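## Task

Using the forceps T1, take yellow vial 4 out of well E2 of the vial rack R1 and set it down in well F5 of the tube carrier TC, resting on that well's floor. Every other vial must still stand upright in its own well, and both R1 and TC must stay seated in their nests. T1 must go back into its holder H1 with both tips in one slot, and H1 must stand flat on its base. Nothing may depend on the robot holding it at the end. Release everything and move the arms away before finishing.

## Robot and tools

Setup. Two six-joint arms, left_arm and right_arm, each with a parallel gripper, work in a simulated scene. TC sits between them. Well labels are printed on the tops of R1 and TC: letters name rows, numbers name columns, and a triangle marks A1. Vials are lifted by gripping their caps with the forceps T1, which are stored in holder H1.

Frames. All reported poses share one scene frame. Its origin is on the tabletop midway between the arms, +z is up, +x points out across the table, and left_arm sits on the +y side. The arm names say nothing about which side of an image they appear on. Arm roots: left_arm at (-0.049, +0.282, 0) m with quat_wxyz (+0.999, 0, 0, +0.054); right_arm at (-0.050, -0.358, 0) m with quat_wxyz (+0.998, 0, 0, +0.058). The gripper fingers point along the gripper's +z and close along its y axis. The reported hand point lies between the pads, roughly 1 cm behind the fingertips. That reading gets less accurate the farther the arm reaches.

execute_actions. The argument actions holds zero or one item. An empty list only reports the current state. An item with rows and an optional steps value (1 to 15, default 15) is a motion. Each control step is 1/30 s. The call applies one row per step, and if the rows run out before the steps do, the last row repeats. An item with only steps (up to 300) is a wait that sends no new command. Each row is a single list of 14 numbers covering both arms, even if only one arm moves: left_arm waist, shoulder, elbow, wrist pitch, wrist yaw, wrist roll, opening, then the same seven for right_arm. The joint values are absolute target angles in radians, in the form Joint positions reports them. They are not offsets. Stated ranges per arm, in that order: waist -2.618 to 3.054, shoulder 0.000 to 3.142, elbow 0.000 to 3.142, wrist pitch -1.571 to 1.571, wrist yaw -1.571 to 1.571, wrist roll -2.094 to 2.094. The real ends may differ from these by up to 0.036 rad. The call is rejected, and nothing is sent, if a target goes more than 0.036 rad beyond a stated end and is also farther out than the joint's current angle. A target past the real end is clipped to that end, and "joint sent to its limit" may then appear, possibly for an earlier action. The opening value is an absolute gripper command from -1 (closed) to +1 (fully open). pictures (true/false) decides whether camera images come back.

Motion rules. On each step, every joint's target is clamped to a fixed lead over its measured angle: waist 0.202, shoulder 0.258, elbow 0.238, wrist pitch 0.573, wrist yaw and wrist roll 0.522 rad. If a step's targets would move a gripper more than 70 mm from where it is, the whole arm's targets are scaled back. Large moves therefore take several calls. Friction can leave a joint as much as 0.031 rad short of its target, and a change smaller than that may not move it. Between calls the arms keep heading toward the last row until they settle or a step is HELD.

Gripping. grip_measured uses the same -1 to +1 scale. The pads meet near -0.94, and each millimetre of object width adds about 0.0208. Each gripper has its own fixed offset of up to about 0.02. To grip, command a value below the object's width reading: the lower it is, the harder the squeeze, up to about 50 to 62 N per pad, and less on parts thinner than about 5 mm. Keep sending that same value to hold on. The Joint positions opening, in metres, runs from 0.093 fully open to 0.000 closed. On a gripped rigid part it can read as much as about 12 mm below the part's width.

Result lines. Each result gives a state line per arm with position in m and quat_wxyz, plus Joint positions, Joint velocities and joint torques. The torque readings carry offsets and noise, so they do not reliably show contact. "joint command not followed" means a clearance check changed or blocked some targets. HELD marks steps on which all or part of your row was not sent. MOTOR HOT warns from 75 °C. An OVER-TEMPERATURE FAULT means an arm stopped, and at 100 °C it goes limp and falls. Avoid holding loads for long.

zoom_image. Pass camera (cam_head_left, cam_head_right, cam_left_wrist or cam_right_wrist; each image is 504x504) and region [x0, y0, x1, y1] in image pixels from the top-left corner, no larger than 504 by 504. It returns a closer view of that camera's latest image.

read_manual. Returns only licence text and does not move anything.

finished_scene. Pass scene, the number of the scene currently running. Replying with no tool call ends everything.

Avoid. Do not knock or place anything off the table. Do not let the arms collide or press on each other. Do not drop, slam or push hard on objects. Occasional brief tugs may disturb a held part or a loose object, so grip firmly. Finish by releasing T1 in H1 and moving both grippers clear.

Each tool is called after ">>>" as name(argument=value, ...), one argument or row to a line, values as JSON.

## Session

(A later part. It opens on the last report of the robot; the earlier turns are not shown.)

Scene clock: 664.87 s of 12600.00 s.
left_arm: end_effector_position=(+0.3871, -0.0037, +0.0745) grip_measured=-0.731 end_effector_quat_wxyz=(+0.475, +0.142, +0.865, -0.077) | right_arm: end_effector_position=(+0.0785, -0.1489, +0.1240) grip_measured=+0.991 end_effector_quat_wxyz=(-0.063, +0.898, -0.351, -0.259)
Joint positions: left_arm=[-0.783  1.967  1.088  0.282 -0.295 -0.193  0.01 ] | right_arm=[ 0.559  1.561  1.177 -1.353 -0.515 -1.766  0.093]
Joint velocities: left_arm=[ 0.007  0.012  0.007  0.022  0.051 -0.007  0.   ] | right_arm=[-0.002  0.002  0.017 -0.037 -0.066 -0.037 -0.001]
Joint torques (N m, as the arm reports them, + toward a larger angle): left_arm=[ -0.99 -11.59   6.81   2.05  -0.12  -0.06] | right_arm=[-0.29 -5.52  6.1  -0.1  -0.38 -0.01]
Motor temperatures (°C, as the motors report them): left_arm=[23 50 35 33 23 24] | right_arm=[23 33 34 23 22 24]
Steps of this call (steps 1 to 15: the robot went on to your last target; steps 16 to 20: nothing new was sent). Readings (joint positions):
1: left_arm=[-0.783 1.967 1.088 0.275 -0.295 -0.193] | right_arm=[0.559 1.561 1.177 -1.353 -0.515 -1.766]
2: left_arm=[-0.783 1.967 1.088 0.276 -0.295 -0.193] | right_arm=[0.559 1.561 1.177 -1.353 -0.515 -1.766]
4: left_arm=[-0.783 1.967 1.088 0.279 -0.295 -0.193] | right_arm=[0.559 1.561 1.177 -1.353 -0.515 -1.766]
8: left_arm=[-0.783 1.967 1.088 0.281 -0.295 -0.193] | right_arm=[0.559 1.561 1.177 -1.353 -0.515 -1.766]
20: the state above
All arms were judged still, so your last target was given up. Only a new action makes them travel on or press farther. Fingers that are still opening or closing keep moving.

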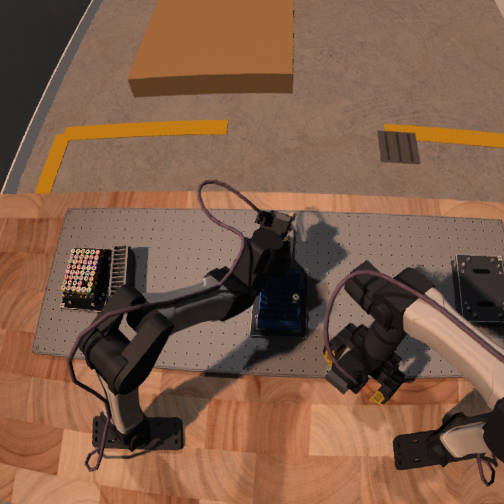

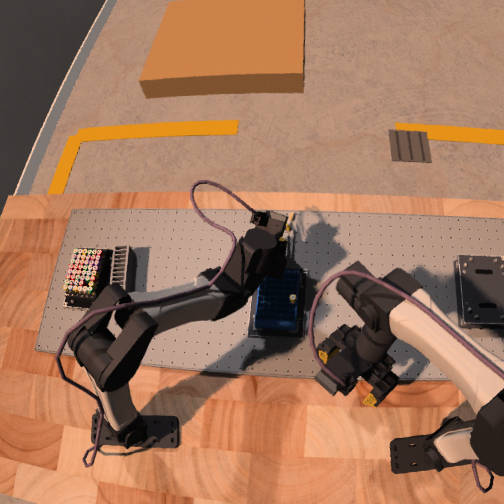

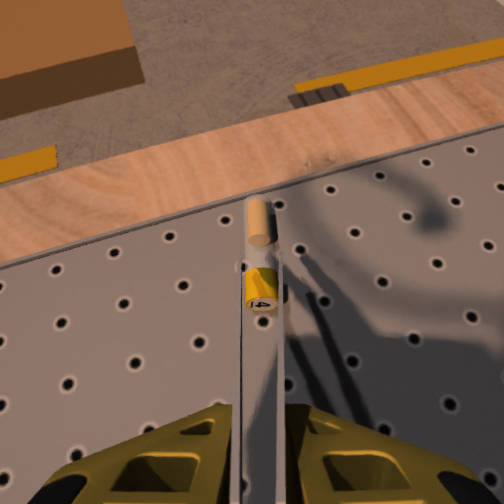

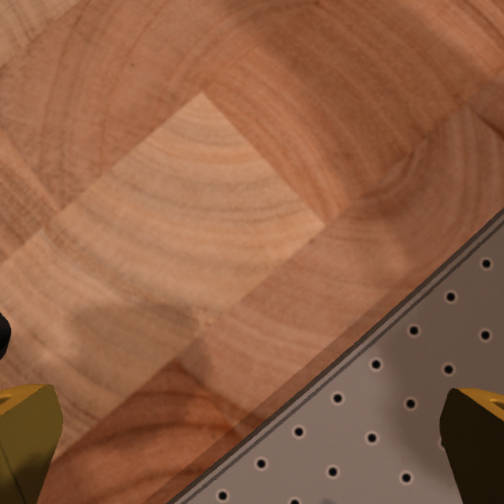

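>>> execute_actions(
  actions=[
    {"rows":[[-0.79,1.99,1.053,0.335,-0.3,-0.2,-0.73,0.559,1.561,1.177,-1.353,-0.515,-1.766,1],[-0.79,1.99,1.053,0.335,-0.3,-0.2,-0.73,0.559,1.561,1.177,-1.353,-0.515,-1.766,1],[-0.79,1.99,1.053,0.335,-0.3,-0.2,-0.73,0.559,1.561,1.177,-1.353,-0.515,-1.766,1],[-0.79,1.99,1.053,0.335,-0.3,-0.2,-0.73,0.559,1.561,1.177,-1.353,-0.515,-1.766,1],[-0.79,1.99,1.053,0.335,-0.3,-0.2,-0.73,0.559,1.561,1.177,-1.353,-0.515,-1.766,1],[-0.79,1.99,1.053,0.335,-0.3,-0.2,-0.73,0.559,1.561,1.177,-1.353,-0.515,-1.766,1],[-0.79,2.008,1.032,0.365,-0.3,-0.2,-0.73,0.559,1.561,1.177,-1.353,-0.515,-1.766,1]],"steps":15},
  ],
  pictures=false,
)

>>> execute_actions(
  actions=[
    {"steps":20},
  ],
)

Scene clock: 670.97 s of 12600.00 s.
left_arm: end_effector_position=(+0.3826, -0.0001, +0.0532) grip_measured=-0.731 end_effector_quat_wxyz=(+0.468, +0.143, +0.869, -0.074) | right_arm: end_effector_position=(+0.0785, -0.1489, +0.1240) grip_measured=+0.991 end_effector_quat_wxyz=(-0.063, +0.898, -0.351, -0.259)
Joint positions: left_arm=[-0.783  2.     1.047  0.341 -0.295 -0.195  0.01 ] | right_arm=[ 0.559  1.561  1.177 -1.353 -0.515 -1.766  0.093]
Joint velocities: left_arm=[ 0.017 -0.007  0.007 -0.095 -0.022 -0.007 -0.001] | right_arm=[ 0.012 -0.012 -0.022 -0.037  0.066 -0.051 -0.001]
Joint torques (N m, as the arm reports them, + toward a larger angle): left_arm=[ -1.06 -11.63   6.36   2.    -0.14  -0.03] | right_arm=[-0.26 -5.59  6.1  -0.09 -0.44 -0.01]
Motor temperatures (°C, as the motors report them): left_arm=[23 50 35 33 23 24] | right_arm=[23 33 34 23 22 24]
Steps of this call (steps 1 to 90: nothing new was sent; then 2.60 s passed at rest; steps 91 to 105: all 15 steps of this action). Readings (joint positions):
91: left_arm=[-0.783 1.968 1.085 0.289 -0.295 -0.193] | right_arm=[0.559 1.561 1.177 -1.353 -0.515 -1.766]
92: left_arm=[-0.783 1.969 1.081 0.297 -0.295 -0.193] | right_arm=[0.559 1.561 1.177 -1.353 -0.515 -1.766]
94: left_arm=[-0.783 1.975 1.073 0.305 -0.295 -0.193] | right_arm=[0.559 1.561 1.177 -1.353 -0.515 -1.766]
98: left_arm=[-0.783 1.989 1.058 0.321 -0.295 -0.193] | right_arm=[0.559 1.561 1.177 -1.353 -0.515 -1.766]
105: the state above

Scene clock: 671.63 s of 12600.00 s.
left_arm: end_effector_position=(+0.3828, -0.0002, +0.0535) grip_measured=-0.731 end_effector_quat_wxyz=(+0.469, +0.143, +0.868, -0.074) | right_arm: end_effector_position=(+0.0785, -0.1489, +0.1240) grip_measured=+0.991 end_effector_quat_wxyz=(-0.063, +0.898, -0.351, -0.259)
Joint positions: left_arm=[-0.783  2.     1.047  0.342 -0.295 -0.195  0.01 ] | right_arm=[ 0.559  1.561  1.177 -1.353 -0.515 -1.766  0.093]
Joint velocities: left_arm=[ 0.002 -0.007 -0.017  0.022  0.066  0.022 -0.001] | right_arm=[-0.007  0.007 -0.002  0.007  0.007  0.022 -0.001]
Joint torques (N m, as the arm reports them, + toward a larger angle): left_arm=[ -0.94 -11.5    6.21   2.03  -0.12  -0.02] | right_arm=[-0.03 -5.6   6.   -0.06 -0.4  -0.03]
Motor temperatures (°C, as the motors report them): left_arm=[23 50 35 33 23 24] | right_arm=[23 33 34 23 22 24]
Steps of this call (steps 1 to 15: the robot went on to your last target; steps 16 to 20: nothing new was sent). Readings (joint positions):
1: left_arm=[-0.783 2.000 1.047 0.341 -0.295 -0.195] | right_arm=[0.559 1.561 1.177 -1.353 -0.515 -1.766]
2: left_arm=[-0.783 2.000 1.047 0.342 -0.295 -0.195] | right_arm=[0.559 1.561 1.177 -1.353 -0.515 -1.766]
4: left_arm=[-0.783 2.000 1.047 0.342 -0.295 -0.195] | right_arm=[0.559 1.561 1.177 -1.353 -0.515 -1.766]
8: left_arm=[-0.783 2.000 1.047 0.342 -0.295 -0.195] | right_arm=[0.559 1.561 1.177 -1.353 -0.515 -1.766]
20: the state above
All arms were judged still, so your last target was given up. Only a new action makes them travel on or press farther. Fingers that are still opening or closing keep moving.

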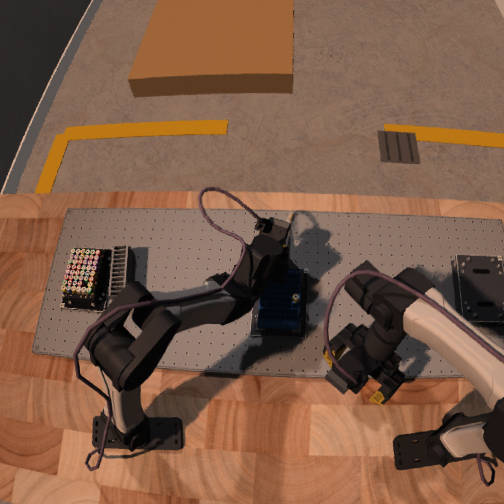

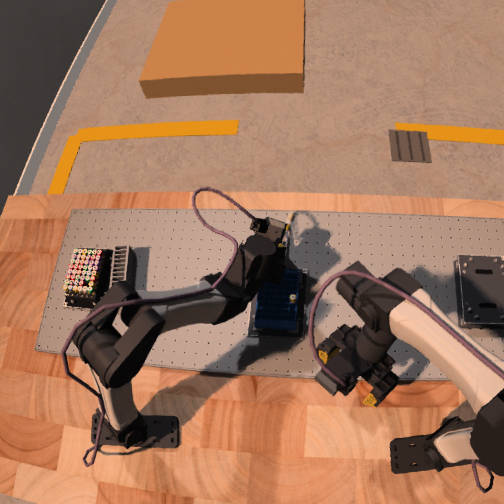

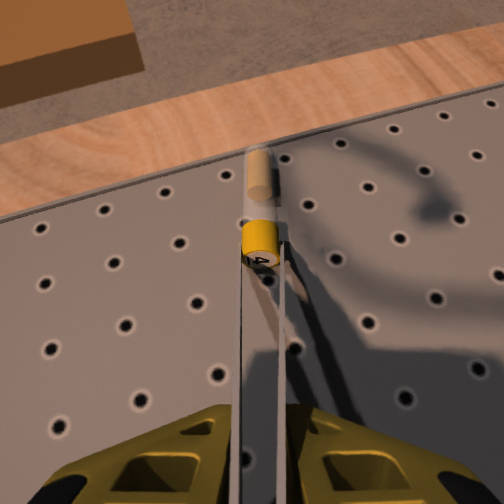

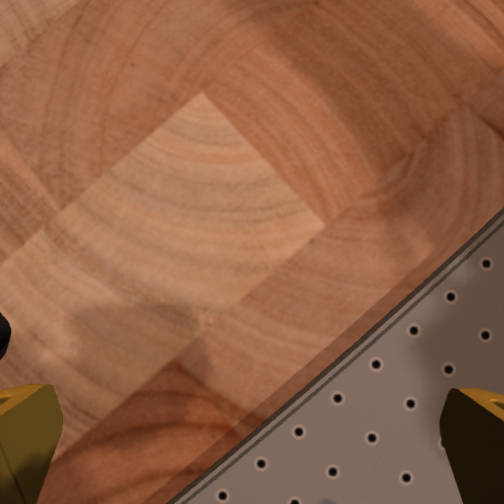

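>>> execute_actions(
  actions=[
    {"rows":[[-0.775,2.008,1.085,0.365,-0.3,-0.2,-0.73,0.559,1.561,1.177,-1.353,-0.515,-1.766,1],[-0.775,2.008,1.085,0.365,-0.3,-0.2,-0.73,0.559,1.561,1.177,-1.353,-0.515,-1.766,1],[-0.775,2.008,1.085,0.365,-0.3,-0.2,-0.73,0.559,1.561,1.177,-1.353,-0.515,-1.766,1],[-0.775,2.008,1.085,0.365,-0.3,-0.2,-0.73,0.559,1.561,1.177,-1.353,-0.515,-1.766,1],[-0.775,2.03,1.1,0.365,-0.3,-0.2,-0.73,0.559,1.561,1.177,-1.353,-0.515,-1.766,1]],"steps":15},
  ],
  pictures=false,
)

>>> execute_actions(
  actions=[
    {"steps":15},
  ],
)

Scene clock: 681.00 s of 12600.00 s.
left_arm: end_effector_position=(+0.3898, -0.0058, +0.0552) grip_measured=-0.731 end_effector_quat_wxyz=(+0.474, +0.141, +0.866, -0.077) | right_arm: end_effector_position=(+0.0785, -0.1489, +0.1240) grip_measured=+0.991 end_effector_quat_wxyz=(-0.063, +0.898, -0.351, -0.259)
Joint positions: left_arm=[-0.783  2.024  1.079  0.348 -0.295 -0.195  0.01 ] | right_arm=[ 0.559  1.561  1.177 -1.353 -0.515 -1.766  0.093]
Joint velocities: left_arm=[-0.017 -0.022 -0.002  0.022 -0.007 -0.051 -0.   ] | right_arm=[-0.002  0.017  0.017  0.022 -0.022 -0.007  0.   ]
Joint torques (N m, as the arm reports them, + toward a larger angle): left_arm=[  0.07 -11.81   9.34   2.02  -0.12  -0.05] | right_arm=[-0.15 -5.55  6.01 -0.08 -0.38 -0.04]
Motor temperatures (°C, as the motors report them): left_arm=[23 50 35 34 23 24] | right_arm=[23 33 34 23 22 24]
Steps of this call (steps 1 to 90: nothing new was sent; then 5.87 s passed at rest; steps 91 to 105: all 15 steps of this action). Readings (joint positions):
91: left_arm=[-0.783 2.000 1.048 0.342 -0.295 -0.195] | right_arm=[0.559 1.561 1.177 -1.353 -0.515 -1.766]
92: left_arm=[-0.783 2.002 1.052 0.342 -0.295 -0.195] | right_arm=[0.559 1.561 1.177 -1.353 -0.515 -1.766]
94: left_arm=[-0.783 2.003 1.059 0.343 -0.295 -0.195] | right_arm=[0.559 1.561 1.177 -1.353 -0.515 -1.766]
98: left_arm=[-0.783 2.017 1.078 0.348 -0.295 -0.195] | right_arm=[0.559 1.561 1.177 -1.353 -0.515 -1.766]
105: the state above

Scene clock: 681.50 s of 12600.00 s.
left_arm: end_effector_position=(+0.3898, -0.0058, +0.0552) grip_measured=-0.731 end_effector_quat_wxyz=(+0.474, +0.141, +0.866, -0.077) | right_arm: end_effector_position=(+0.0785, -0.1489, +0.1240) grip_measured=+0.991 end_effector_quat_wxyz=(-0.063, +0.898, -0.351, -0.259)
Joint positions: left_arm=[-0.783  2.024  1.079  0.348 -0.295 -0.195  0.01 ] | right_arm=[ 0.559  1.561  1.177 -1.353 -0.515 -1.766  0.093]
Joint velocities: left_arm=[-0.002  0.012 -0.002  0.037  0.037  0.051 -0.001] | right_arm=[-0.002  0.002  0.017 -0.037 -0.066 -0.051  0.   ]
Joint torques (N m, as the arm reports them, + toward a larger angle): left_arm=[ -0.06 -11.86   9.53   1.99  -0.17  -0.03] | right_arm=[ 0.05 -5.61  5.96 -0.03 -0.43 -0.03]
Motor temperatures (°C, as the motors report them): left_arm=[23 50 35 34 23 24] | right_arm=[23 33 34 23 22 24]
Steps of this call (steps 1 to 15: the robot went on to your last target). Readings (joint positions):
1: left_arm=[-0.783 2.024 1.079 0.348 -0.295 -0.195] | right_arm=[0.559 1.561 1.177 -1.353 -0.515 -1.766]
2: left_arm=[-0.783 2.024 1.079 0.348 -0.295 -0.195] | right_arm=[0.559 1.561 1.177 -1.353 -0.515 -1.766]
4: left_arm=[-0.783 2.024 1.079 0.348 -0.295 -0.195] | right_arm=[0.559 1.561 1.177 -1.353 -0.515 -1.766]
8: left_arm=[-0.783 2.024 1.079 0.348 -0.295 -0.195] | right_arm=[0.559 1.561 1.177 -1.353 -0.515 -1.766]
15: the state above
All arms were judged still, so your last target was given up. Only a new action makes them travel on or press farther. Fingers that are still opening or closing keep moving.

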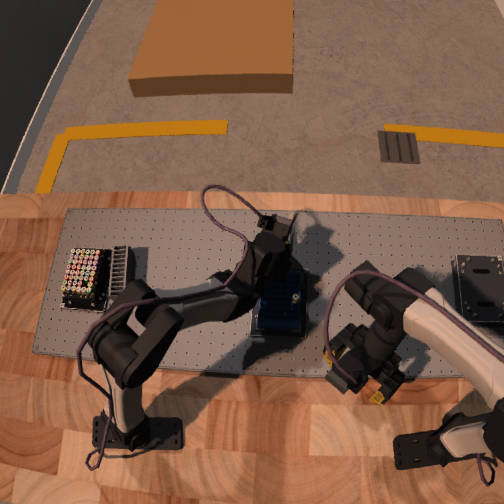

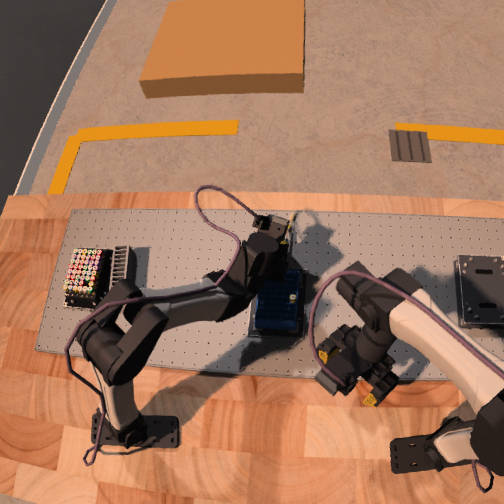

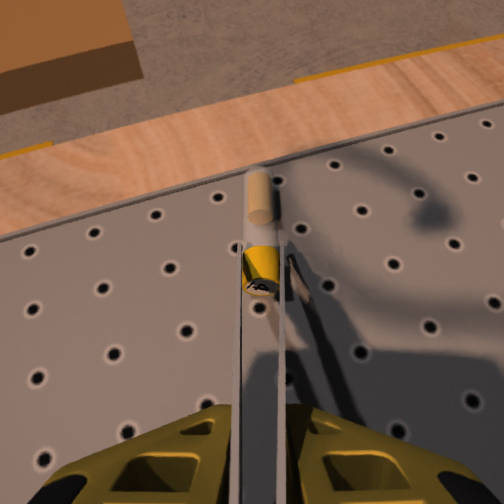

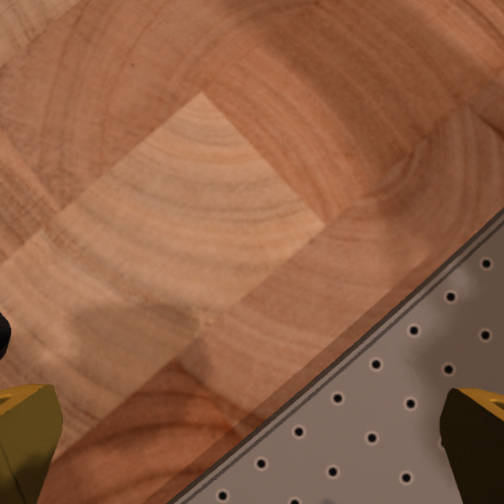

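Close and lift.

>>> execute_actions(
  actions=[
    {"rows":[[-0.775,2.03,1.1,0.365,-0.3,-0.2,-0.8,0.559,1.561,1.177,-1.353,-0.515,-1.766,1],[-0.775,2.03,1.1,0.365,-0.3,-0.2,-0.8,0.559,1.561,1.177,-1.353,-0.515,-1.766,1],[-0.775,2.03,1.1,0.365,-0.3,-0.2,-0.85,0.559,1.561,1.177,-1.353,-0.515,-1.766,1],[-0.775,2.03,1.1,0.365,-0.3,-0.2,-0.85,0.559,1.561,1.177,-1.353,-0.515,-1.766,1],[-0.775,2.03,1.1,0.365,-0.3,-0.2,-0.9,0.559,1.561,1.177,-1.353,-0.515,-1.766,1]],"steps":15},
  ],
  pictures=false,
)

>>> execute_actions(
  actions=[
    {"rows":[[-0.775,2.02,1.13,0.33,-0.3,-0.2,-0.9,0.559,1.561,1.177,-1.353,-0.515,-1.766,1],[-0.775,2.02,1.13,0.33,-0.3,-0.2,-0.9,0.559,1.561,1.177,-1.353,-0.515,-1.766,1],[-0.775,2.02,1.13,0.33,-0.3,-0.2,-0.9,0.559,1.561,1.177,-1.353,-0.515,-1.766,1],[-0.775,2.0,1.17,0.27,-0.3,-0.2,-0.9,0.559,1.561,1.177,-1.353,-0.515,-1.766,1],[-0.775,2.0,1.17,0.27,-0.3,-0.2,-0.9,0.559,1.561,1.177,-1.353,-0.515,-1.766,1],[-0.775,2.0,1.17,0.27,-0.3,-0.2,-0.9,0.559,1.561,1.177,-1.353,-0.515,-1.766,1],[-0.775,1.98,1.21,0.21,-0.3,-0.2,-0.9,0.559,1.561,1.177,-1.353,-0.515,-1.766,1],[-0.775,1.98,1.21,0.21,-0.3,-0.2,-0.9,0.559,1.561,1.177,-1.353,-0.515,-1.766,1],[-0.775,1.98,1.21,0.21,-0.3,-0.2,-0.9,0.559,1.561,1.177,-1.353,-0.515,-1.766,1],[-0.775,1.96,1.25,0.15,-0.3,-0.2,-0.9,0.559,1.561,1.177,-1.353,-0.515,-1.766,1],[-0.775,1.96,1.25,0.15,-0.3,-0.2,-0.9,0.559,1.561,1.177,-1.353,-0.515,-1.766,1],[-0.775,1.96,1.25,0.15,-0.3,-0.2,-0.9,0.559,1.561,1.177,-1.353,-0.515,-1.766,1],[-0.775,1.94,1.3,0.08,-0.3,-0.2,-0.9,0.559,1.561,1.177,-1.353,-0.515,-1.766,1]],"steps":15},
  ],
  pictures=false,
)

>>> execute_actions(
  actions=[
    {"steps":25},
  ],
)

Scene clock: 690.13 s of 12600.00 s.
left_arm: end_effector_position=(+0.3898, -0.0059, +0.0553) grip_measured=-0.889 end_effector_quat_wxyz=(+0.474, +0.141, +0.865, -0.077) | right_arm: end_effector_position=(+0.0785, -0.1489, +0.1240) grip_measured=+0.991 end_effector_quat_wxyz=(-0.063, +0.898, -0.351, -0.259)
Joint positions: left_arm=[-0.783  2.024  1.079  0.348 -0.295 -0.195  0.003] | right_arm=[ 0.559  1.561  1.177 -1.353 -0.515 -1.766  0.093]
Joint velocities: left_arm=[ 0.002 -0.012 -0.007 -0.007 -0.007 -0.095 -0.002] | right_arm=[ 0.002  0.012 -0.017 -0.066  0.066 -0.007  0.   ]
Joint torques (N m, as the arm reports them, + toward a larger angle): left_arm=[  0.17 -11.81   9.23   1.99  -0.16  -0.03] | right_arm=[ 0.07 -5.48  6.07 -0.09 -0.4  -0.07]
Motor temperatures (°C, as the motors report them): left_arm=[23 50 35 34 23 24] | right_arm=[23 33 34 23 22 24]
Steps of this call (steps 1 to 90: nothing new was sent; then 5.13 s passed at rest; steps 91 to 105: all 15 steps of this action). Readings (joint positions):
91: left_arm=[-0.783 2.024 1.079 0.348 -0.295 -0.195] | right_arm=[0.559 1.561 1.177 -1.353 -0.515 -1.766]
92: left_arm=[-0.783 2.024 1.079 0.348 -0.295 -0.195] | right_arm=[0.559 1.561 1.177 -1.353 -0.515 -1.766]
94: left_arm=[-0.783 2.024 1.079 0.348 -0.295 -0.195] | right_arm=[0.559 1.561 1.177 -1.353 -0.515 -1.766]
98: left_arm=[-0.783 2.024 1.079 0.348 -0.295 -0.195] | right_arm=[0.559 1.561 1.177 -1.353 -0.515 -1.766]
105: the state above

Scene clock: 690.63 s of 12600.00 s.
left_arm: end_effector_position=(+0.4094, -0.0215, +0.1190) grip_measured=-0.889 end_effector_quat_wxyz=(+0.489, +0.136, +0.857, -0.086) | right_arm: end_effector_position=(+0.0785, -0.1489, +0.1240) grip_measured=+0.991 end_effector_quat_wxyz=(-0.063, +0.898, -0.351, -0.259)
Joint positions: left_arm=[-0.783  1.969  1.264  0.147 -0.295 -0.195  0.003] | right_arm=[ 0.559  1.561  1.177 -1.353 -0.515 -1.766  0.093]
Joint velocities: left_arm=[ 0.007 -0.242  0.354 -0.256 -0.081  0.022 -0.001] | right_arm=[-0.007 -0.002  0.007  0.007 -0.095 -0.007  0.   ]
Joint torques (N m, as the arm reports them, + toward a larger angle): left_arm=[  0.06 -14.09   9.74   1.67  -0.11  -0.04] | right_arm=[-0.15 -5.57  6.13 -0.08 -0.38 -0.03]
Motor temperatures (°C, as the motors report them): left_arm=[23 50 35 34 23 24] | right_arm=[23 33 34 23 22 24]
Steps of this call (steps 1 to 15: all 15 steps of this action). Readings (joint positions):
1: left_arm=[-0.783 2.024 1.083 0.344 -0.295 -0.195] | right_arm=[0.559 1.561 1.177 -1.353 -0.515 -1.766]
2: left_arm=[-0.783 2.024 1.090 0.338 -0.295 -0.195] | right_arm=[0.559 1.561 1.177 -1.353 -0.515 -1.766]
4: left_arm=[-0.783 2.024 1.109 0.325 -0.295 -0.195] | right_arm=[0.559 1.561 1.177 -1.353 -0.515 -1.766]
8: left_arm=[-0.783 2.017 1.164 0.269 -0.295 -0.195] | right_arm=[0.559 1.561 1.177 -1.353 -0.515 -1.766]
15: the state above

Scene clock: 691.47 s of 12600.00 s.
left_arm: end_effector_position=(+0.4070, -0.0196, +0.1276) grip_measured=-0.889 end_effector_quat_wxyz=(+0.482, +0.139, +0.861, -0.082) | right_arm: end_effector_position=(+0.0785, -0.1489, +0.1240) grip_measured=+0.991 end_effector_quat_wxyz=(-0.063, +0.898, -0.351, -0.259)
Joint positions: left_arm=[-0.783  1.947  1.286  0.084 -0.295 -0.195  0.003] | right_arm=[ 0.559  1.561  1.177 -1.353 -0.515 -1.766  0.093]
Joint velocities: left_arm=[-0.002 -0.012  0.007  0.022 -0.081  0.066  0.001] | right_arm=[-0.012 -0.007 -0.007  0.037 -0.022 -0.095 -0.001]
Joint torques (N m, as the arm reports them, + toward a larger angle): left_arm=[  0.09 -13.1    9.96   1.81  -0.16  -0.03] | right_arm=[-0.05 -5.55  6.07 -0.13 -0.43 -0.06]
Motor temperatures (°C, as the motors report them): left_arm=[23 50 35 34 23 24] | right_arm=[23 33 34 23 22 24]
Steps of this call (steps 1 to 25: the robot went on to your last target). Readings (joint positions):
1: left_arm=[-0.783 1.962 1.274 0.139 -0.295 -0.195] | right_arm=[0.559 1.561 1.177 -1.353 -0.515 -1.766]
2: left_arm=[-0.783 1.956 1.280 0.133 -0.295 -0.195] | right_arm=[0.559 1.561 1.177 -1.353 -0.515 -1.766]
4: left_arm=[-0.783 1.948 1.286 0.124 -0.295 -0.195] | right_arm=[0.559 1.561 1.177 -1.353 -0.515 -1.766]
8: left_arm=[-0.783 1.947 1.286 0.101 -0.295 -0.195] | right_arm=[0.559 1.561 1.177 -1.353 -0.515 -1.766]
25: the state above

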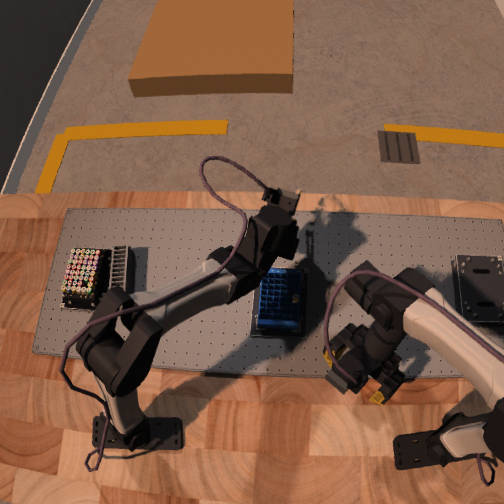

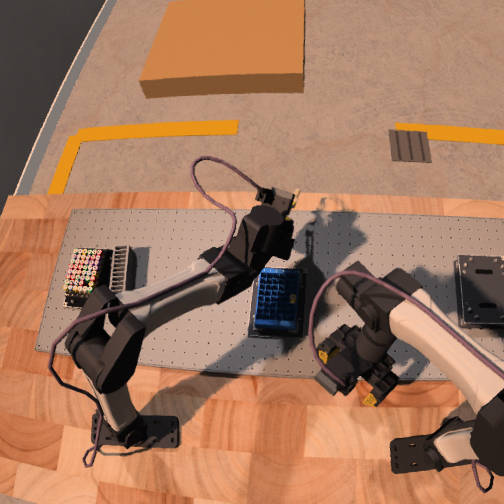

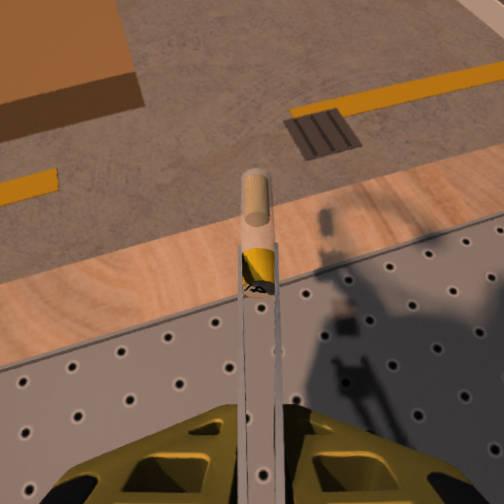

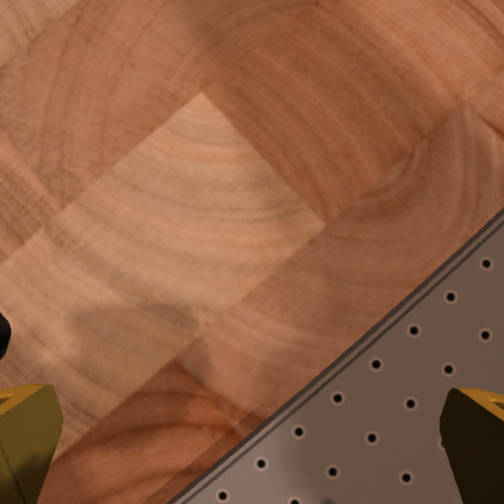

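>>> execute_actions(
  actions=[
    {"rows":[[-0.73,1.9,1.45,-0.1,-0.2,-0.4,-0.9,0.559,1.561,1.177,-1.353,-0.515,-1.766,1],[-0.73,1.9,1.45,-0.1,-0.2,-0.4,-0.9,0.559,1.561,1.177,-1.353,-0.515,-1.766,1],[-0.73,1.9,1.45,-0.1,-0.2,-0.4,-0.9,0.559,1.561,1.177,-1.353,-0.515,-1.766,1],[-0.73,1.9,1.45,-0.1,-0.2,-0.4,-0.9,0.559,1.561,1.177,-1.353,-0.515,-1.766,1],[-0.73,1.9,1.45,-0.1,-0.2,-0.4,-0.9,0.559,1.561,1.177,-1.353,-0.515,-1.766,1],[-0.68,1.9,1.6,-0.35,-0.05,-0.6,-0.9,0.559,1.561,1.177,-1.353,-0.515,-1.766,1],[-0.68,1.9,1.6,-0.35,-0.05,-0.6,-0.9,0.559,1.561,1.177,-1.353,-0.515,-1.766,1],[-0.68,1.9,1.6,-0.35,-0.05,-0.6,-0.9,0.559,1.561,1.177,-1.353,-0.515,-1.766,1],[-0.68,1.9,1.6,-0.35,-0.05,-0.6,-0.9,0.559,1.561,1.177,-1.353,-0.515,-1.766,1],[-0.68,1.9,1.6,-0.35,-0.05,-0.6,-0.9,0.559,1.561,1.177,-1.353,-0.515,-1.766,1],[-0.63,1.9,1.75,-0.6,0.1,-0.8,-0.9,0.559,1.561,1.177,-1.353,-0.515,-1.766,1]],"steps":15},
  ],
  pictures=false,
)

>>> execute_actions(
  actions=[
    {"rows":[[-0.58,1.92,1.85,-0.85,0.25,-1.05,-0.9,0.559,1.561,1.177,-1.353,-0.515,-1.766,1],[-0.58,1.92,1.85,-0.85,0.25,-1.05,-0.9,0.559,1.561,1.177,-1.353,-0.515,-1.766,1],[-0.58,1.92,1.85,-0.85,0.25,-1.05,-0.9,0.559,1.561,1.177,-1.353,-0.515,-1.766,1],[-0.58,1.92,1.85,-0.85,0.25,-1.05,-0.9,0.559,1.561,1.177,-1.353,-0.515,-1.766,1],[-0.58,1.92,1.85,-0.85,0.25,-1.05,-0.9,0.559,1.561,1.177,-1.353,-0.515,-1.766,1],[-0.53,1.95,1.87,-1.15,0.4,-1.3,-0.9,0.559,1.561,1.177,-1.353,-0.515,-1.766,1],[-0.53,1.95,1.87,-1.15,0.4,-1.3,-0.9,0.559,1.561,1.177,-1.353,-0.515,-1.766,1],[-0.53,1.95,1.87,-1.15,0.4,-1.3,-0.9,0.559,1.561,1.177,-1.353,-0.515,-1.766,1],[-0.53,1.95,1.87,-1.15,0.4,-1.3,-0.9,0.559,1.561,1.177,-1.353,-0.515,-1.766,1],[-0.53,1.95,1.87,-1.15,0.4,-1.3,-0.9,0.559,1.561,1.177,-1.353,-0.515,-1.766,1],[-0.476,1.98,1.87,-1.457,0.575,-1.58,-0.9,0.559,1.561,1.177,-1.353,-0.515,-1.766,1]],"steps":15},
  ],
  pictures=false,
)

>>> execute_actions(
  actions=[
    {"steps":40},
  ],
)

Scene clock: 709.30 s of 12600.00 s.
left_arm: end_effector_position=(+0.4276, +0.0009, +0.2367) grip_measured=-0.889 end_effector_quat_wxyz=(+0.365, -0.070, +0.889, -0.266) | right_arm: end_effector_position=(+0.0785, -0.1489, +0.1240) grip_measured=+0.991 end_effector_quat_wxyz=(-0.063, +0.898, -0.351, -0.259)
Joint positions: left_arm=[-0.636  1.902  1.73  -0.46   0.019 -0.695  0.003] | right_arm=[ 0.559  1.561  1.177 -1.353 -0.515 -1.766  0.093]
Joint velocities: left_arm=[ 0.159 -0.1    0.266 -0.637  0.403 -0.667 -0.   ] | right_arm=[-0.007 -0.012  0.007 -0.007 -0.022 -0.051 -0.   ]
Joint torques (N m, as the arm reports them, + toward a larger angle): left_arm=[ -0.87 -12.16   9.37   1.42   0.21  -0.04] | right_arm=[-0.27 -5.7   6.06 -0.09 -0.39 -0.04]
Motor temperatures (°C, as the motors report them): left_arm=[23 52 37 34 23 24] | right_arm=[23 33 34 23 22 24]
Steps of this call (steps 1 to 15: the robot went on to your last target; steps 16 to 90: nothing new was sent; then 14.33 s passed at rest; steps 91 to 105: all 15 steps of this action). Readings (joint positions):
91: left_arm=[-0.779 1.947 1.310 0.042 -0.279 -0.226] | right_arm=[0.559 1.561 1.177 -1.353 -0.515 -1.766]
92: left_arm=[-0.771 1.949 1.344 -0.004 -0.261 -0.259] | right_arm=[0.559 1.561 1.177 -1.353 -0.515 -1.766]
94: left_arm=[-0.751 1.940 1.400 -0.041 -0.240 -0.307] | right_arm=[0.559 1.561 1.177 -1.353 -0.515 -1.766]
98: left_arm=[-0.704 1.922 1.542 -0.189 -0.150 -0.450] | right_arm=[0.559 1.561 1.177 -1.353 -0.515 -1.766]
105: the state above

Scene clock: 709.80 s of 12600.00 s.
left_arm: end_effector_position=(+0.3034, +0.0609, +0.1643) grip_measured=-0.889 end_effector_quat_wxyz=(-0.141, -0.476, +0.844, -0.202) | right_arm: end_effector_position=(+0.0785, -0.1489, +0.1240) grip_measured=+0.991 end_effector_quat_wxyz=(-0.063, +0.898, -0.351, -0.259)
Joint positions: left_arm=[-0.483  1.98   1.858 -1.301  0.477 -1.437  0.003] | right_arm=[ 0.559  1.561  1.177 -1.353 -0.515 -1.766  0.093]
Joint velocities: left_arm=[ 0.178  0.173 -0.017 -1.165  0.52  -0.901  0.001] | right_arm=[ 0.002 -0.002 -0.017  0.007  0.007  0.022  0.   ]
Joint torques (N m, as the arm reports them, + toward a larger angle): left_arm=[ -0.86 -12.94   8.67   0.7    0.44   0.  ] | right_arm=[-0.31 -5.6   6.09 -0.13 -0.36 -0.07]
Motor temperatures (°C, as the motors report them): left_arm=[23 52 37 34 23 24] | right_arm=[23 33 34 23 22 24]
Steps of this call (steps 1 to 15: all 15 steps of this action). Readings (joint positions):
1: left_arm=[-0.627 1.904 1.759 -0.521 0.057 -0.753] | right_arm=[0.559 1.561 1.177 -1.353 -0.515 -1.766]
2: left_arm=[-0.616 1.909 1.789 -0.588 0.096 -0.812] | right_arm=[0.559 1.561 1.177 -1.353 -0.515 -1.766]
4: left_arm=[-0.595 1.910 1.821 -0.676 0.148 -0.895] | right_arm=[0.559 1.561 1.177 -1.353 -0.515 -1.766]
8: left_arm=[-0.554 1.922 1.852 -0.898 0.274 -1.098] | right_arm=[0.559 1.561 1.177 -1.353 -0.515 -1.766]
15: the state above

Scene clock: 711.13 s of 12600.00 s.
left_arm: end_effector_position=(+0.2705, +0.0625, +0.1666) grip_measured=-0.889 end_effector_quat_wxyz=(-0.230, -0.544, +0.791, -0.156) | right_arm: end_effector_position=(+0.0785, -0.1489, +0.1240) grip_measured=+0.991 end_effector_quat_wxyz=(-0.063, +0.898, -0.351, -0.259)
Joint positions: left_arm=[-0.477  1.987  1.858 -1.445  0.563 -1.573  0.003] | right_arm=[ 0.559  1.561  1.177 -1.353 -0.515 -1.766  0.093]
Joint velocities: left_arm=[-0.007  0.012 -0.017 -0.051  0.081  0.037  0.001] | right_arm=[ 0.017 -0.007 -0.007  0.007 -0.007 -0.051 -0.001]
Joint torques (N m, as the arm reports them, + toward a larger angle): left_arm=[ -0.46 -12.24   8.35   0.14   0.45  -0.04] | right_arm=[-0.12 -5.46  6.24 -0.08 -0.41 -0.01]
Motor temperatures (°C, as the motors report them): left_arm=[23 52 37 33 23 24] | right_arm=[23 33 34 23 22 24]
Steps of this call (steps 1 to 30: the robot went on to your last target; steps 31 to 40: nothing new was sent). Readings (joint positions):
1: left_arm=[-0.479 1.985 1.858 -1.334 0.493 -1.464] | right_arm=[0.559 1.561 1.177 -1.353 -0.515 -1.766]
2: left_arm=[-0.477 1.987 1.858 -1.359 0.505 -1.486] | right_arm=[0.559 1.561 1.177 -1.353 -0.515 -1.766]
4: left_arm=[-0.477 1.987 1.858 -1.394 0.527 -1.518] | right_arm=[0.559 1.561 1.177 -1.353 -0.515 -1.766]
8: left_arm=[-0.477 1.987 1.858 -1.427 0.549 -1.551] | right_arm=[0.559 1.561 1.177 -1.353 -0.515 -1.766]
40: the state above
All arms were judged still, so your last target was given up. Only a new action makes them travel on or press farther. Fingers that are still opening or closing keep moving.

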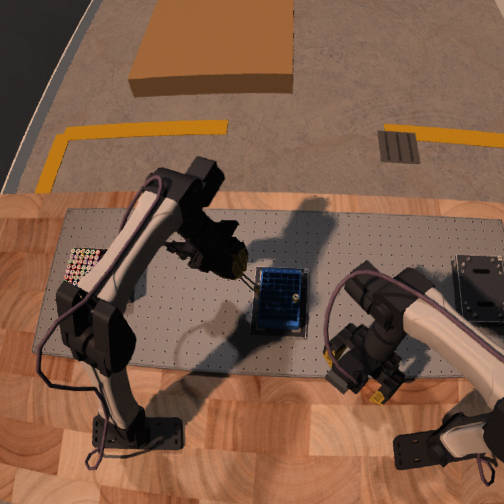

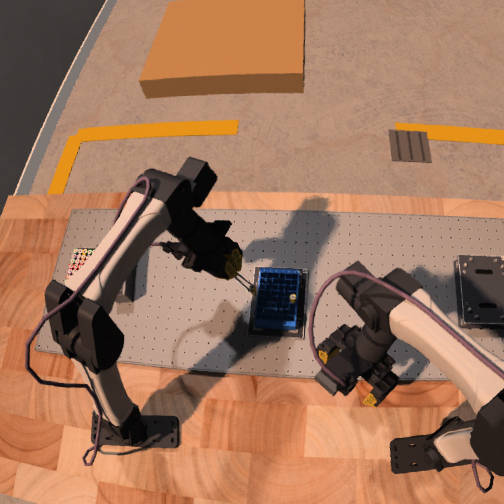

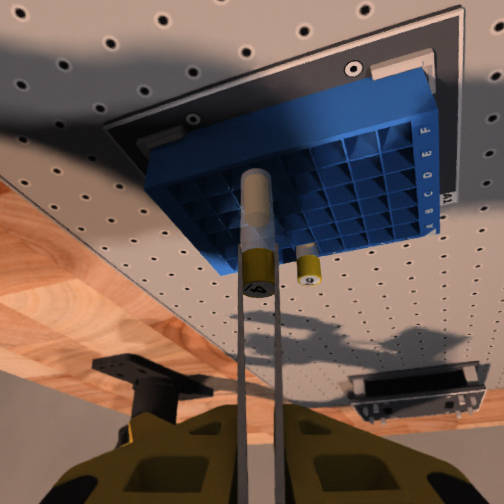

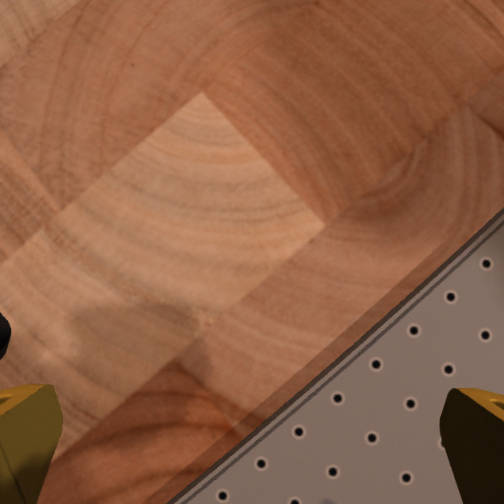

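Nice view from head cams too.

>>> zoom_image(
  camera="cam_head_left",
  region=[220, 250, 320, 350],
)

>>> zoom_image(
  camera="cam_left_wrist",
  region=[140, 60, 460, 320],
)

Region (220, 250, 320, 350) of cam_head_left's 504x504 image, scaled by 5.040, with more detail than that image has.

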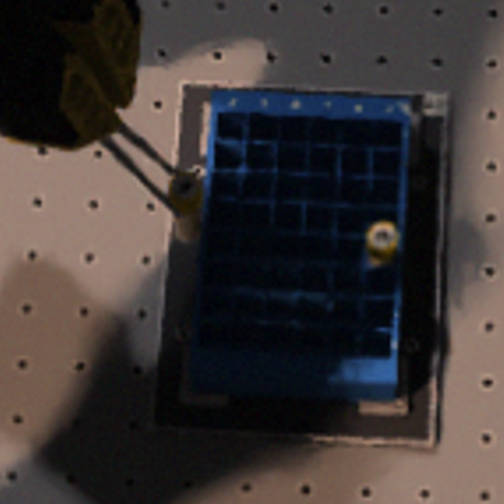

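Region (140, 60, 460, 320) of cam_left_wrist's 504x504 image, scaled by 1.575, with more detail than that image has; it fills the top 410 rows of this view, and the rest is white.

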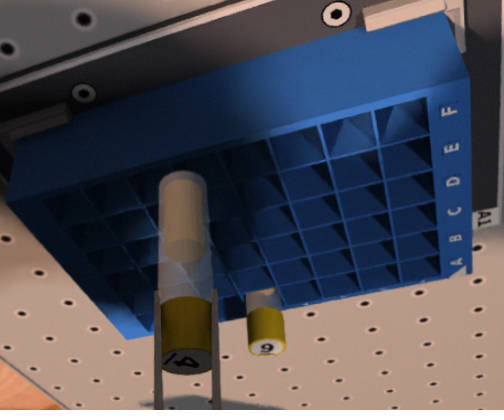

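>>> execute_actions(
  actions=[
    {"rows":[[-0.5,2.005,1.893,-1.457,0.575,-1.58,-0.9,0.559,1.561,1.177,-1.353,-0.515,-1.766,1],[-0.5,2.005,1.893,-1.457,0.575,-1.58,-0.9,0.559,1.561,1.177,-1.353,-0.515,-1.766,1],[-0.5,2.005,1.893,-1.457,0.575,-1.58,-0.9,0.559,1.561,1.177,-1.353,-0.515,-1.766,1],[-0.5,2.005,1.893,-1.457,0.575,-1.58,-0.9,0.559,1.561,1.177,-1.353,-0.515,-1.766,1],[-0.5,2.005,1.893,-1.457,0.575,-1.58,-0.9,0.559,1.561,1.177,-1.353,-0.515,-1.766,1],[-0.521,2.03,1.915,-1.457,0.575,-1.58,-0.9,0.559,1.561,1.177,-1.353,-0.515,-1.766,1]],"steps":15},
  ],
  pictures=false,
)

>>> execute_actions(
  actions=[
    {"steps":15},
  ],
)

>>> zoom_image(
  camera="cam_head_left",
  region=[220, 250, 320, 350],
)

>>> zoom_image(
  camera="cam_left_wrist",
  region=[140, 60, 460, 320],
)

Scene clock: 725.50 s of 12600.00 s.
left_arm: end_effector_position=(+0.2681, +0.0476, +0.1611) grip_measured=-0.889 end_effector_quat_wxyz=(-0.237, -0.531, +0.800, -0.147) | right_arm: end_effector_position=(+0.0785, -0.1489, +0.1240) grip_measured=+0.991 end_effector_quat_wxyz=(-0.063, +0.898, -0.351, -0.259)
Joint positions: left_arm=[-0.515  2.026  1.892 -1.451  0.566 -1.573  0.003] | right_arm=[ 0.559  1.561  1.177 -1.353 -0.515 -1.766  0.093]
Joint velocities: left_arm=[ 0.002 -0.017 -0.007 -0.095 -0.037  0.022 -0.   ] | right_arm=[ 0.002  0.007  0.022  0.007 -0.022  0.022 -0.001]
Joint torques (N m, as the arm reports them, + toward a larger angle): left_arm=[ -0.97 -11.81   9.27   0.2    0.44  -0.03] | right_arm=[ 0.07 -5.42  6.22 -0.07 -0.4  -0.06]
Motor temperatures (°C, as the motors report them): left_arm=[23 52 37 31 23 24] | right_arm=[23 33 35 23 22 24]
Steps of this call (steps 1 to 90: nothing new was sent; then 10.87 s passed at rest; steps 91 to 105: all 15 steps of this action). Readings (joint positions):
91: left_arm=[-0.479 1.988 1.860 -1.446 0.563 -1.573] | right_arm=[0.559 1.561 1.177 -1.353 -0.515 -1.766]
92: left_arm=[-0.481 1.991 1.865 -1.447 0.563 -1.573] | right_arm=[0.559 1.561 1.177 -1.353 -0.515 -1.766]
94: left_arm=[-0.487 1.995 1.869 -1.447 0.564 -1.573] | right_arm=[0.559 1.561 1.177 -1.353 -0.515 -1.766]
98: left_arm=[-0.504 2.013 1.889 -1.451 0.564 -1.573] | right_arm=[0.559 1.561 1.177 -1.353 -0.515 -1.766]
105: the state above

Scene clock: 726.00 s of 12600.00 s.
left_arm: end_effector_position=(+0.2681, +0.0476, +0.1611) grip_measured=-0.889 end_effector_quat_wxyz=(-0.237, -0.531, +0.800, -0.147) | right_arm: end_effector_position=(+0.0785, -0.1489, +0.1240) grip_measured=+0.991 end_effector_quat_wxyz=(-0.063, +0.898, -0.351, -0.259)
Joint positions: left_arm=[-0.515  2.026  1.892 -1.451  0.566 -1.573  0.003] | right_arm=[ 0.559  1.561  1.177 -1.353 -0.515 -1.766  0.093]
Joint velocities: left_arm=[ 0.007 -0.002 -0.007 -0.022  0.037  0.037 -0.   ] | right_arm=[ 0.002 -0.007  0.002  0.022  0.066  0.037 -0.   ]
Joint torques (N m, as the arm reports them, + toward a larger angle): left_arm=[ -1.14 -11.39   9.36   0.16   0.38  -0.05] | right_arm=[-0.21 -5.32  6.12 -0.1  -0.36  0.  ]
Motor temperatures (°C, as the motors report them): left_arm=[23 52 37 31 23 24] | right_arm=[23 33 35 23 22 24]
Steps of this call (steps 1 to 15: the robot went on to your last target). Readings (joint positions):
1: left_arm=[-0.515 2.026 1.892 -1.451 0.566 -1.573] | right_arm=[0.559 1.561 1.177 -1.353 -0.515 -1.766]
2: left_arm=[-0.515 2.026 1.892 -1.451 0.566 -1.573] | right_arm=[0.559 1.561 1.177 -1.353 -0.515 -1.766]
4: left_arm=[-0.515 2.026 1.892 -1.451 0.566 -1.573] | right_arm=[0.559 1.561 1.177 -1.353 -0.515 -1.766]
8: left_arm=[-0.515 2.026 1.892 -1.451 0.566 -1.573] | right_arm=[0.559 1.561 1.177 -1.353 -0.515 -1.766]
15: the state above
All arms were judged still, so your last target was given up. Only a new action makes them travel on or press farther. Fingers that are still opening or closing keep moving.

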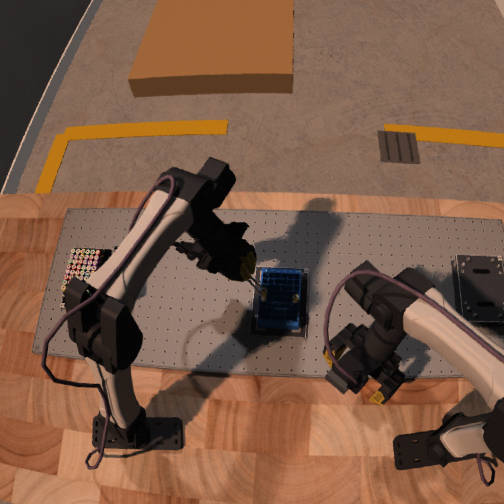

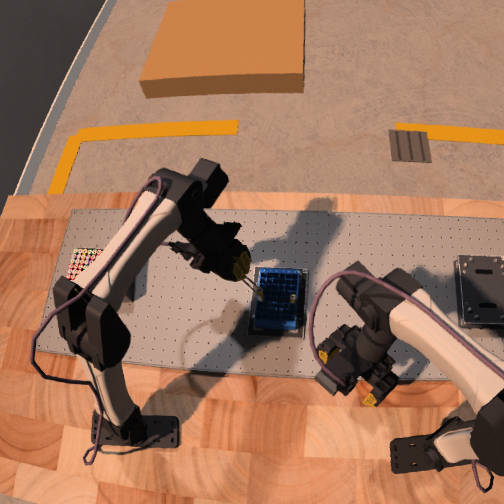

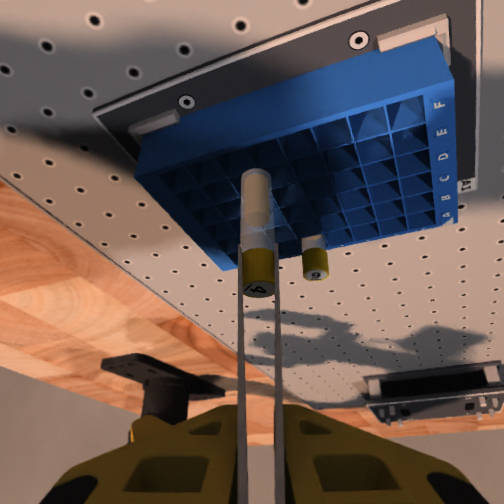

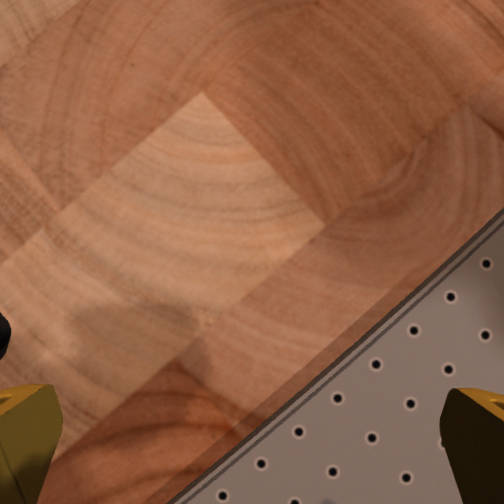

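Region (220, 250, 320, 350) of cam_head_left's 504x504 image, scaled by 5.040, with more detail than that image has.

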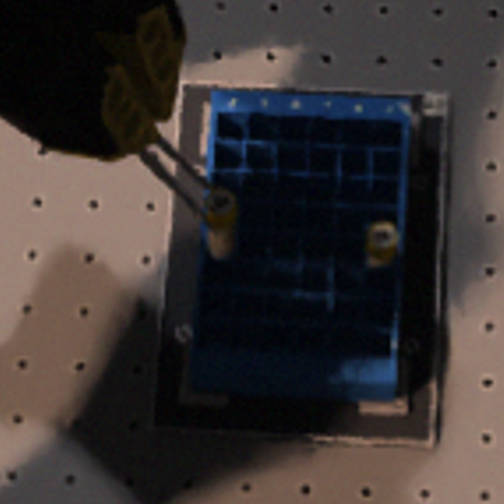

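Region (140, 60, 460, 320) of cam_left_wrist's 504x504 image, scaled by 1.575, with more detail than that image has; it fills the top 410 rows of this view, and the rest is white.

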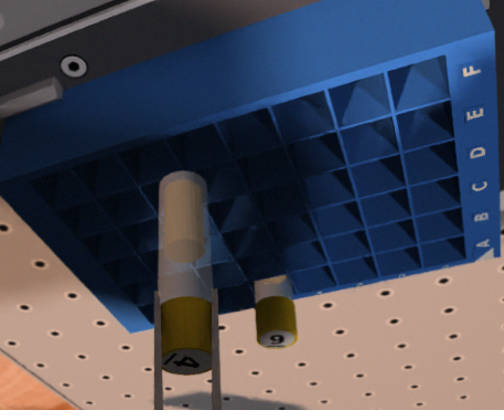

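>>> execute_actions(
  actions=[
    {"rows":[[-0.521,2.03,1.915,-1.42,0.575,-1.58,-0.9,0.559,1.561,1.177,-1.353,-0.515,-1.766,1]],"steps":15},
  ],
  pictures=false,
)

>>> execute_actions(
  actions=[
    {"steps":10},
  ],
)

>>> zoom_image(
  camera="cam_left_wrist",
  region=[140, 60, 460, 320],
)

Scene clock: 730.20 s of 12600.00 s.
left_arm: end_effector_position=(+0.2713, +0.0462, +0.1611) grip_measured=-0.889 end_effector_quat_wxyz=(-0.233, -0.529, +0.801, -0.154) | right_arm: end_effector_position=(+0.0785, -0.1489, +0.1240) grip_measured=+0.991 end_effector_quat_wxyz=(-0.063, +0.898, -0.351, -0.259)
Joint positions: left_arm=[-0.515  2.026  1.892 -1.435  0.566 -1.573  0.003] | right_arm=[ 0.559  1.561  1.177 -1.353 -0.515 -1.766  0.093]
Joint velocities: left_arm=[-0.007 -0.017 -0.022 -0.066 -0.051 -0.066 -0.001] | right_arm=[-0.002 -0.017 -0.022 -0.081  0.037  0.007 -0.001]
Joint torques (N m, as the arm reports them, + toward a larger angle): left_arm=[ -1.14 -11.74   9.28   0.42   0.4   -0.11] | right_arm=[-0.22 -5.6   5.9  -0.1  -0.37 -0.01]
Motor temperatures (°C, as the motors report them): left_arm=[23 52 37 30 23 24] | right_arm=[23 33 35 23 22 24]
Steps of this call (steps 1 to 90: nothing new was sent; then 0.70 s passed at rest; steps 91 to 105: all 15 steps of this action). Readings (joint positions):
91: left_arm=[-0.515 2.026 1.892 -1.450 0.566 -1.573] | right_arm=[0.559 1.561 1.177 -1.353 -0.515 -1.766]
92: left_arm=[-0.515 2.026 1.892 -1.447 0.566 -1.573] | right_arm=[0.559 1.561 1.177 -1.353 -0.515 -1.766]
94: left_arm=[-0.515 2.026 1.892 -1.442 0.566 -1.573] | right_arm=[0.559 1.561 1.177 -1.353 -0.515 -1.766]
98: left_arm=[-0.515 2.026 1.892 -1.437 0.566 -1.573] | right_arm=[0.559 1.561 1.177 -1.353 -0.515 -1.766]
105: the state above

Scene clock: 730.53 s of 12600.00 s.
left_arm: end_effector_position=(+0.2714, +0.0462, +0.1611) grip_measured=-0.889 end_effector_quat_wxyz=(-0.233, -0.529, +0.802, -0.154) | right_arm: end_effector_position=(+0.0785, -0.1489, +0.1240) grip_measured=+0.991 end_effector_quat_wxyz=(-0.063, +0.898, -0.351, -0.259)
Joint positions: left_arm=[-0.515  2.026  1.892 -1.435  0.566 -1.573  0.003] | right_arm=[ 0.559  1.561  1.177 -1.353 -0.515 -1.766  0.093]
Joint velocities: left_arm=[-0.002 -0.017 -0.022  0.022  0.007  0.11   0.   ] | right_arm=[-0.012 -0.012 -0.002 -0.066 -0.022  0.037  0.   ]
Joint torques (N m, as the arm reports them, + toward a larger angle): left_arm=[ -1.06 -11.56   9.44   0.39   0.41  -0.07] | right_arm=[-0.18 -5.63  5.95 -0.04 -0.39 -0.03]
Motor temperatures (°C, as the motors report them): left_arm=[23 52 37 30 23 24] | right_arm=[23 33 35 23 22 24]
Steps of this call (steps 1 to 10: the robot went on to your last target). Readings (joint positions):
1: left_arm=[-0.515 2.026 1.892 -1.435 0.566 -1.573] | right_arm=[0.559 1.561 1.177 -1.353 -0.515 -1.766]
2: left_arm=[-0.515 2.026 1.892 -1.435 0.566 -1.573] | right_arm=[0.559 1.561 1.177 -1.353 -0.515 -1.766]
4: left_arm=[-0.515 2.026 1.892 -1.435 0.566 -1.573] | right_arm=[0.559 1.561 1.177 -1.353 -0.515 -1.766]
8: left_arm=[-0.515 2.026 1.892 -1.435 0.566 -1.573] | right_arm=[0.559 1.561 1.177 -1.353 -0.515 -1.766]
10: the state above

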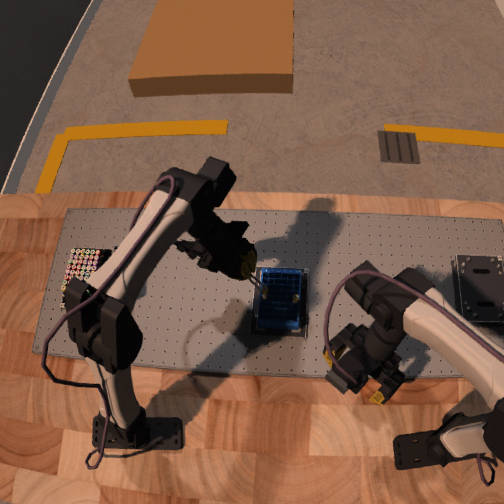

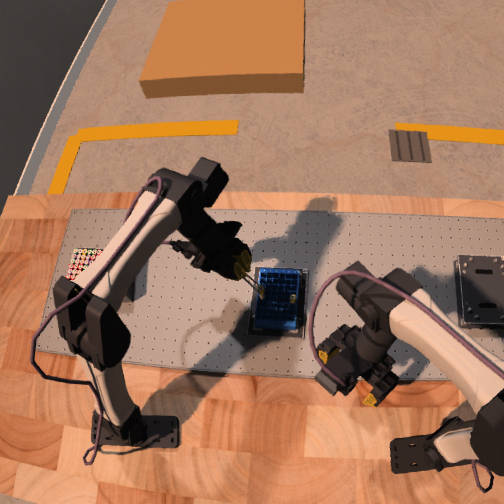

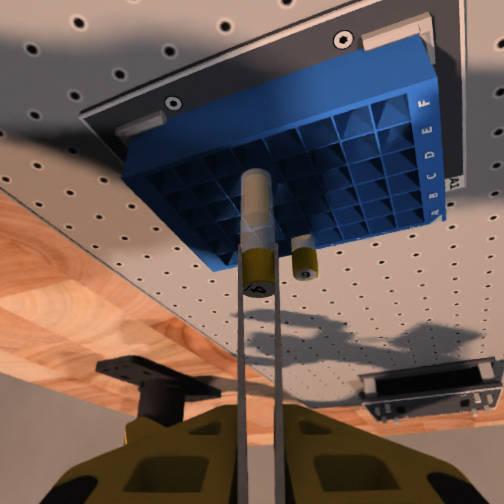

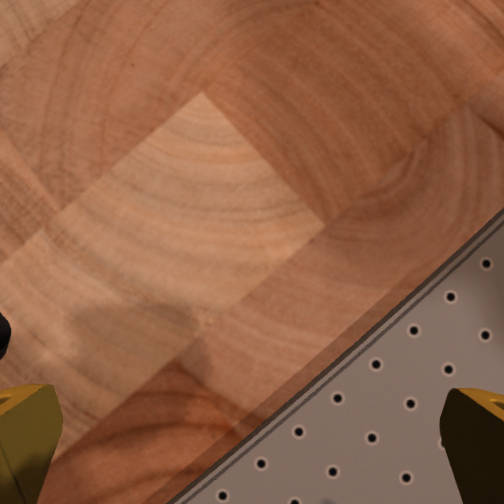

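Region (140, 60, 460, 320) of cam_left_wrist's 504x504 image, scaled by 1.575, with more detail than that image has; it fills the top 410 rows of this view, and the rest is white.

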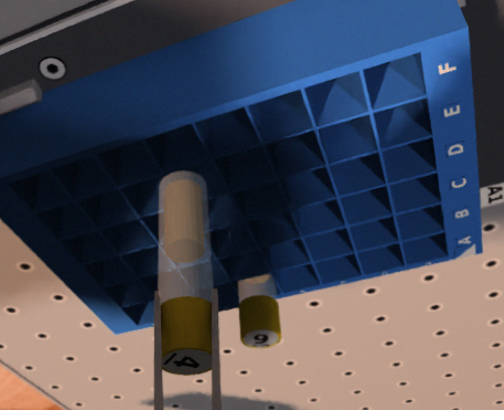

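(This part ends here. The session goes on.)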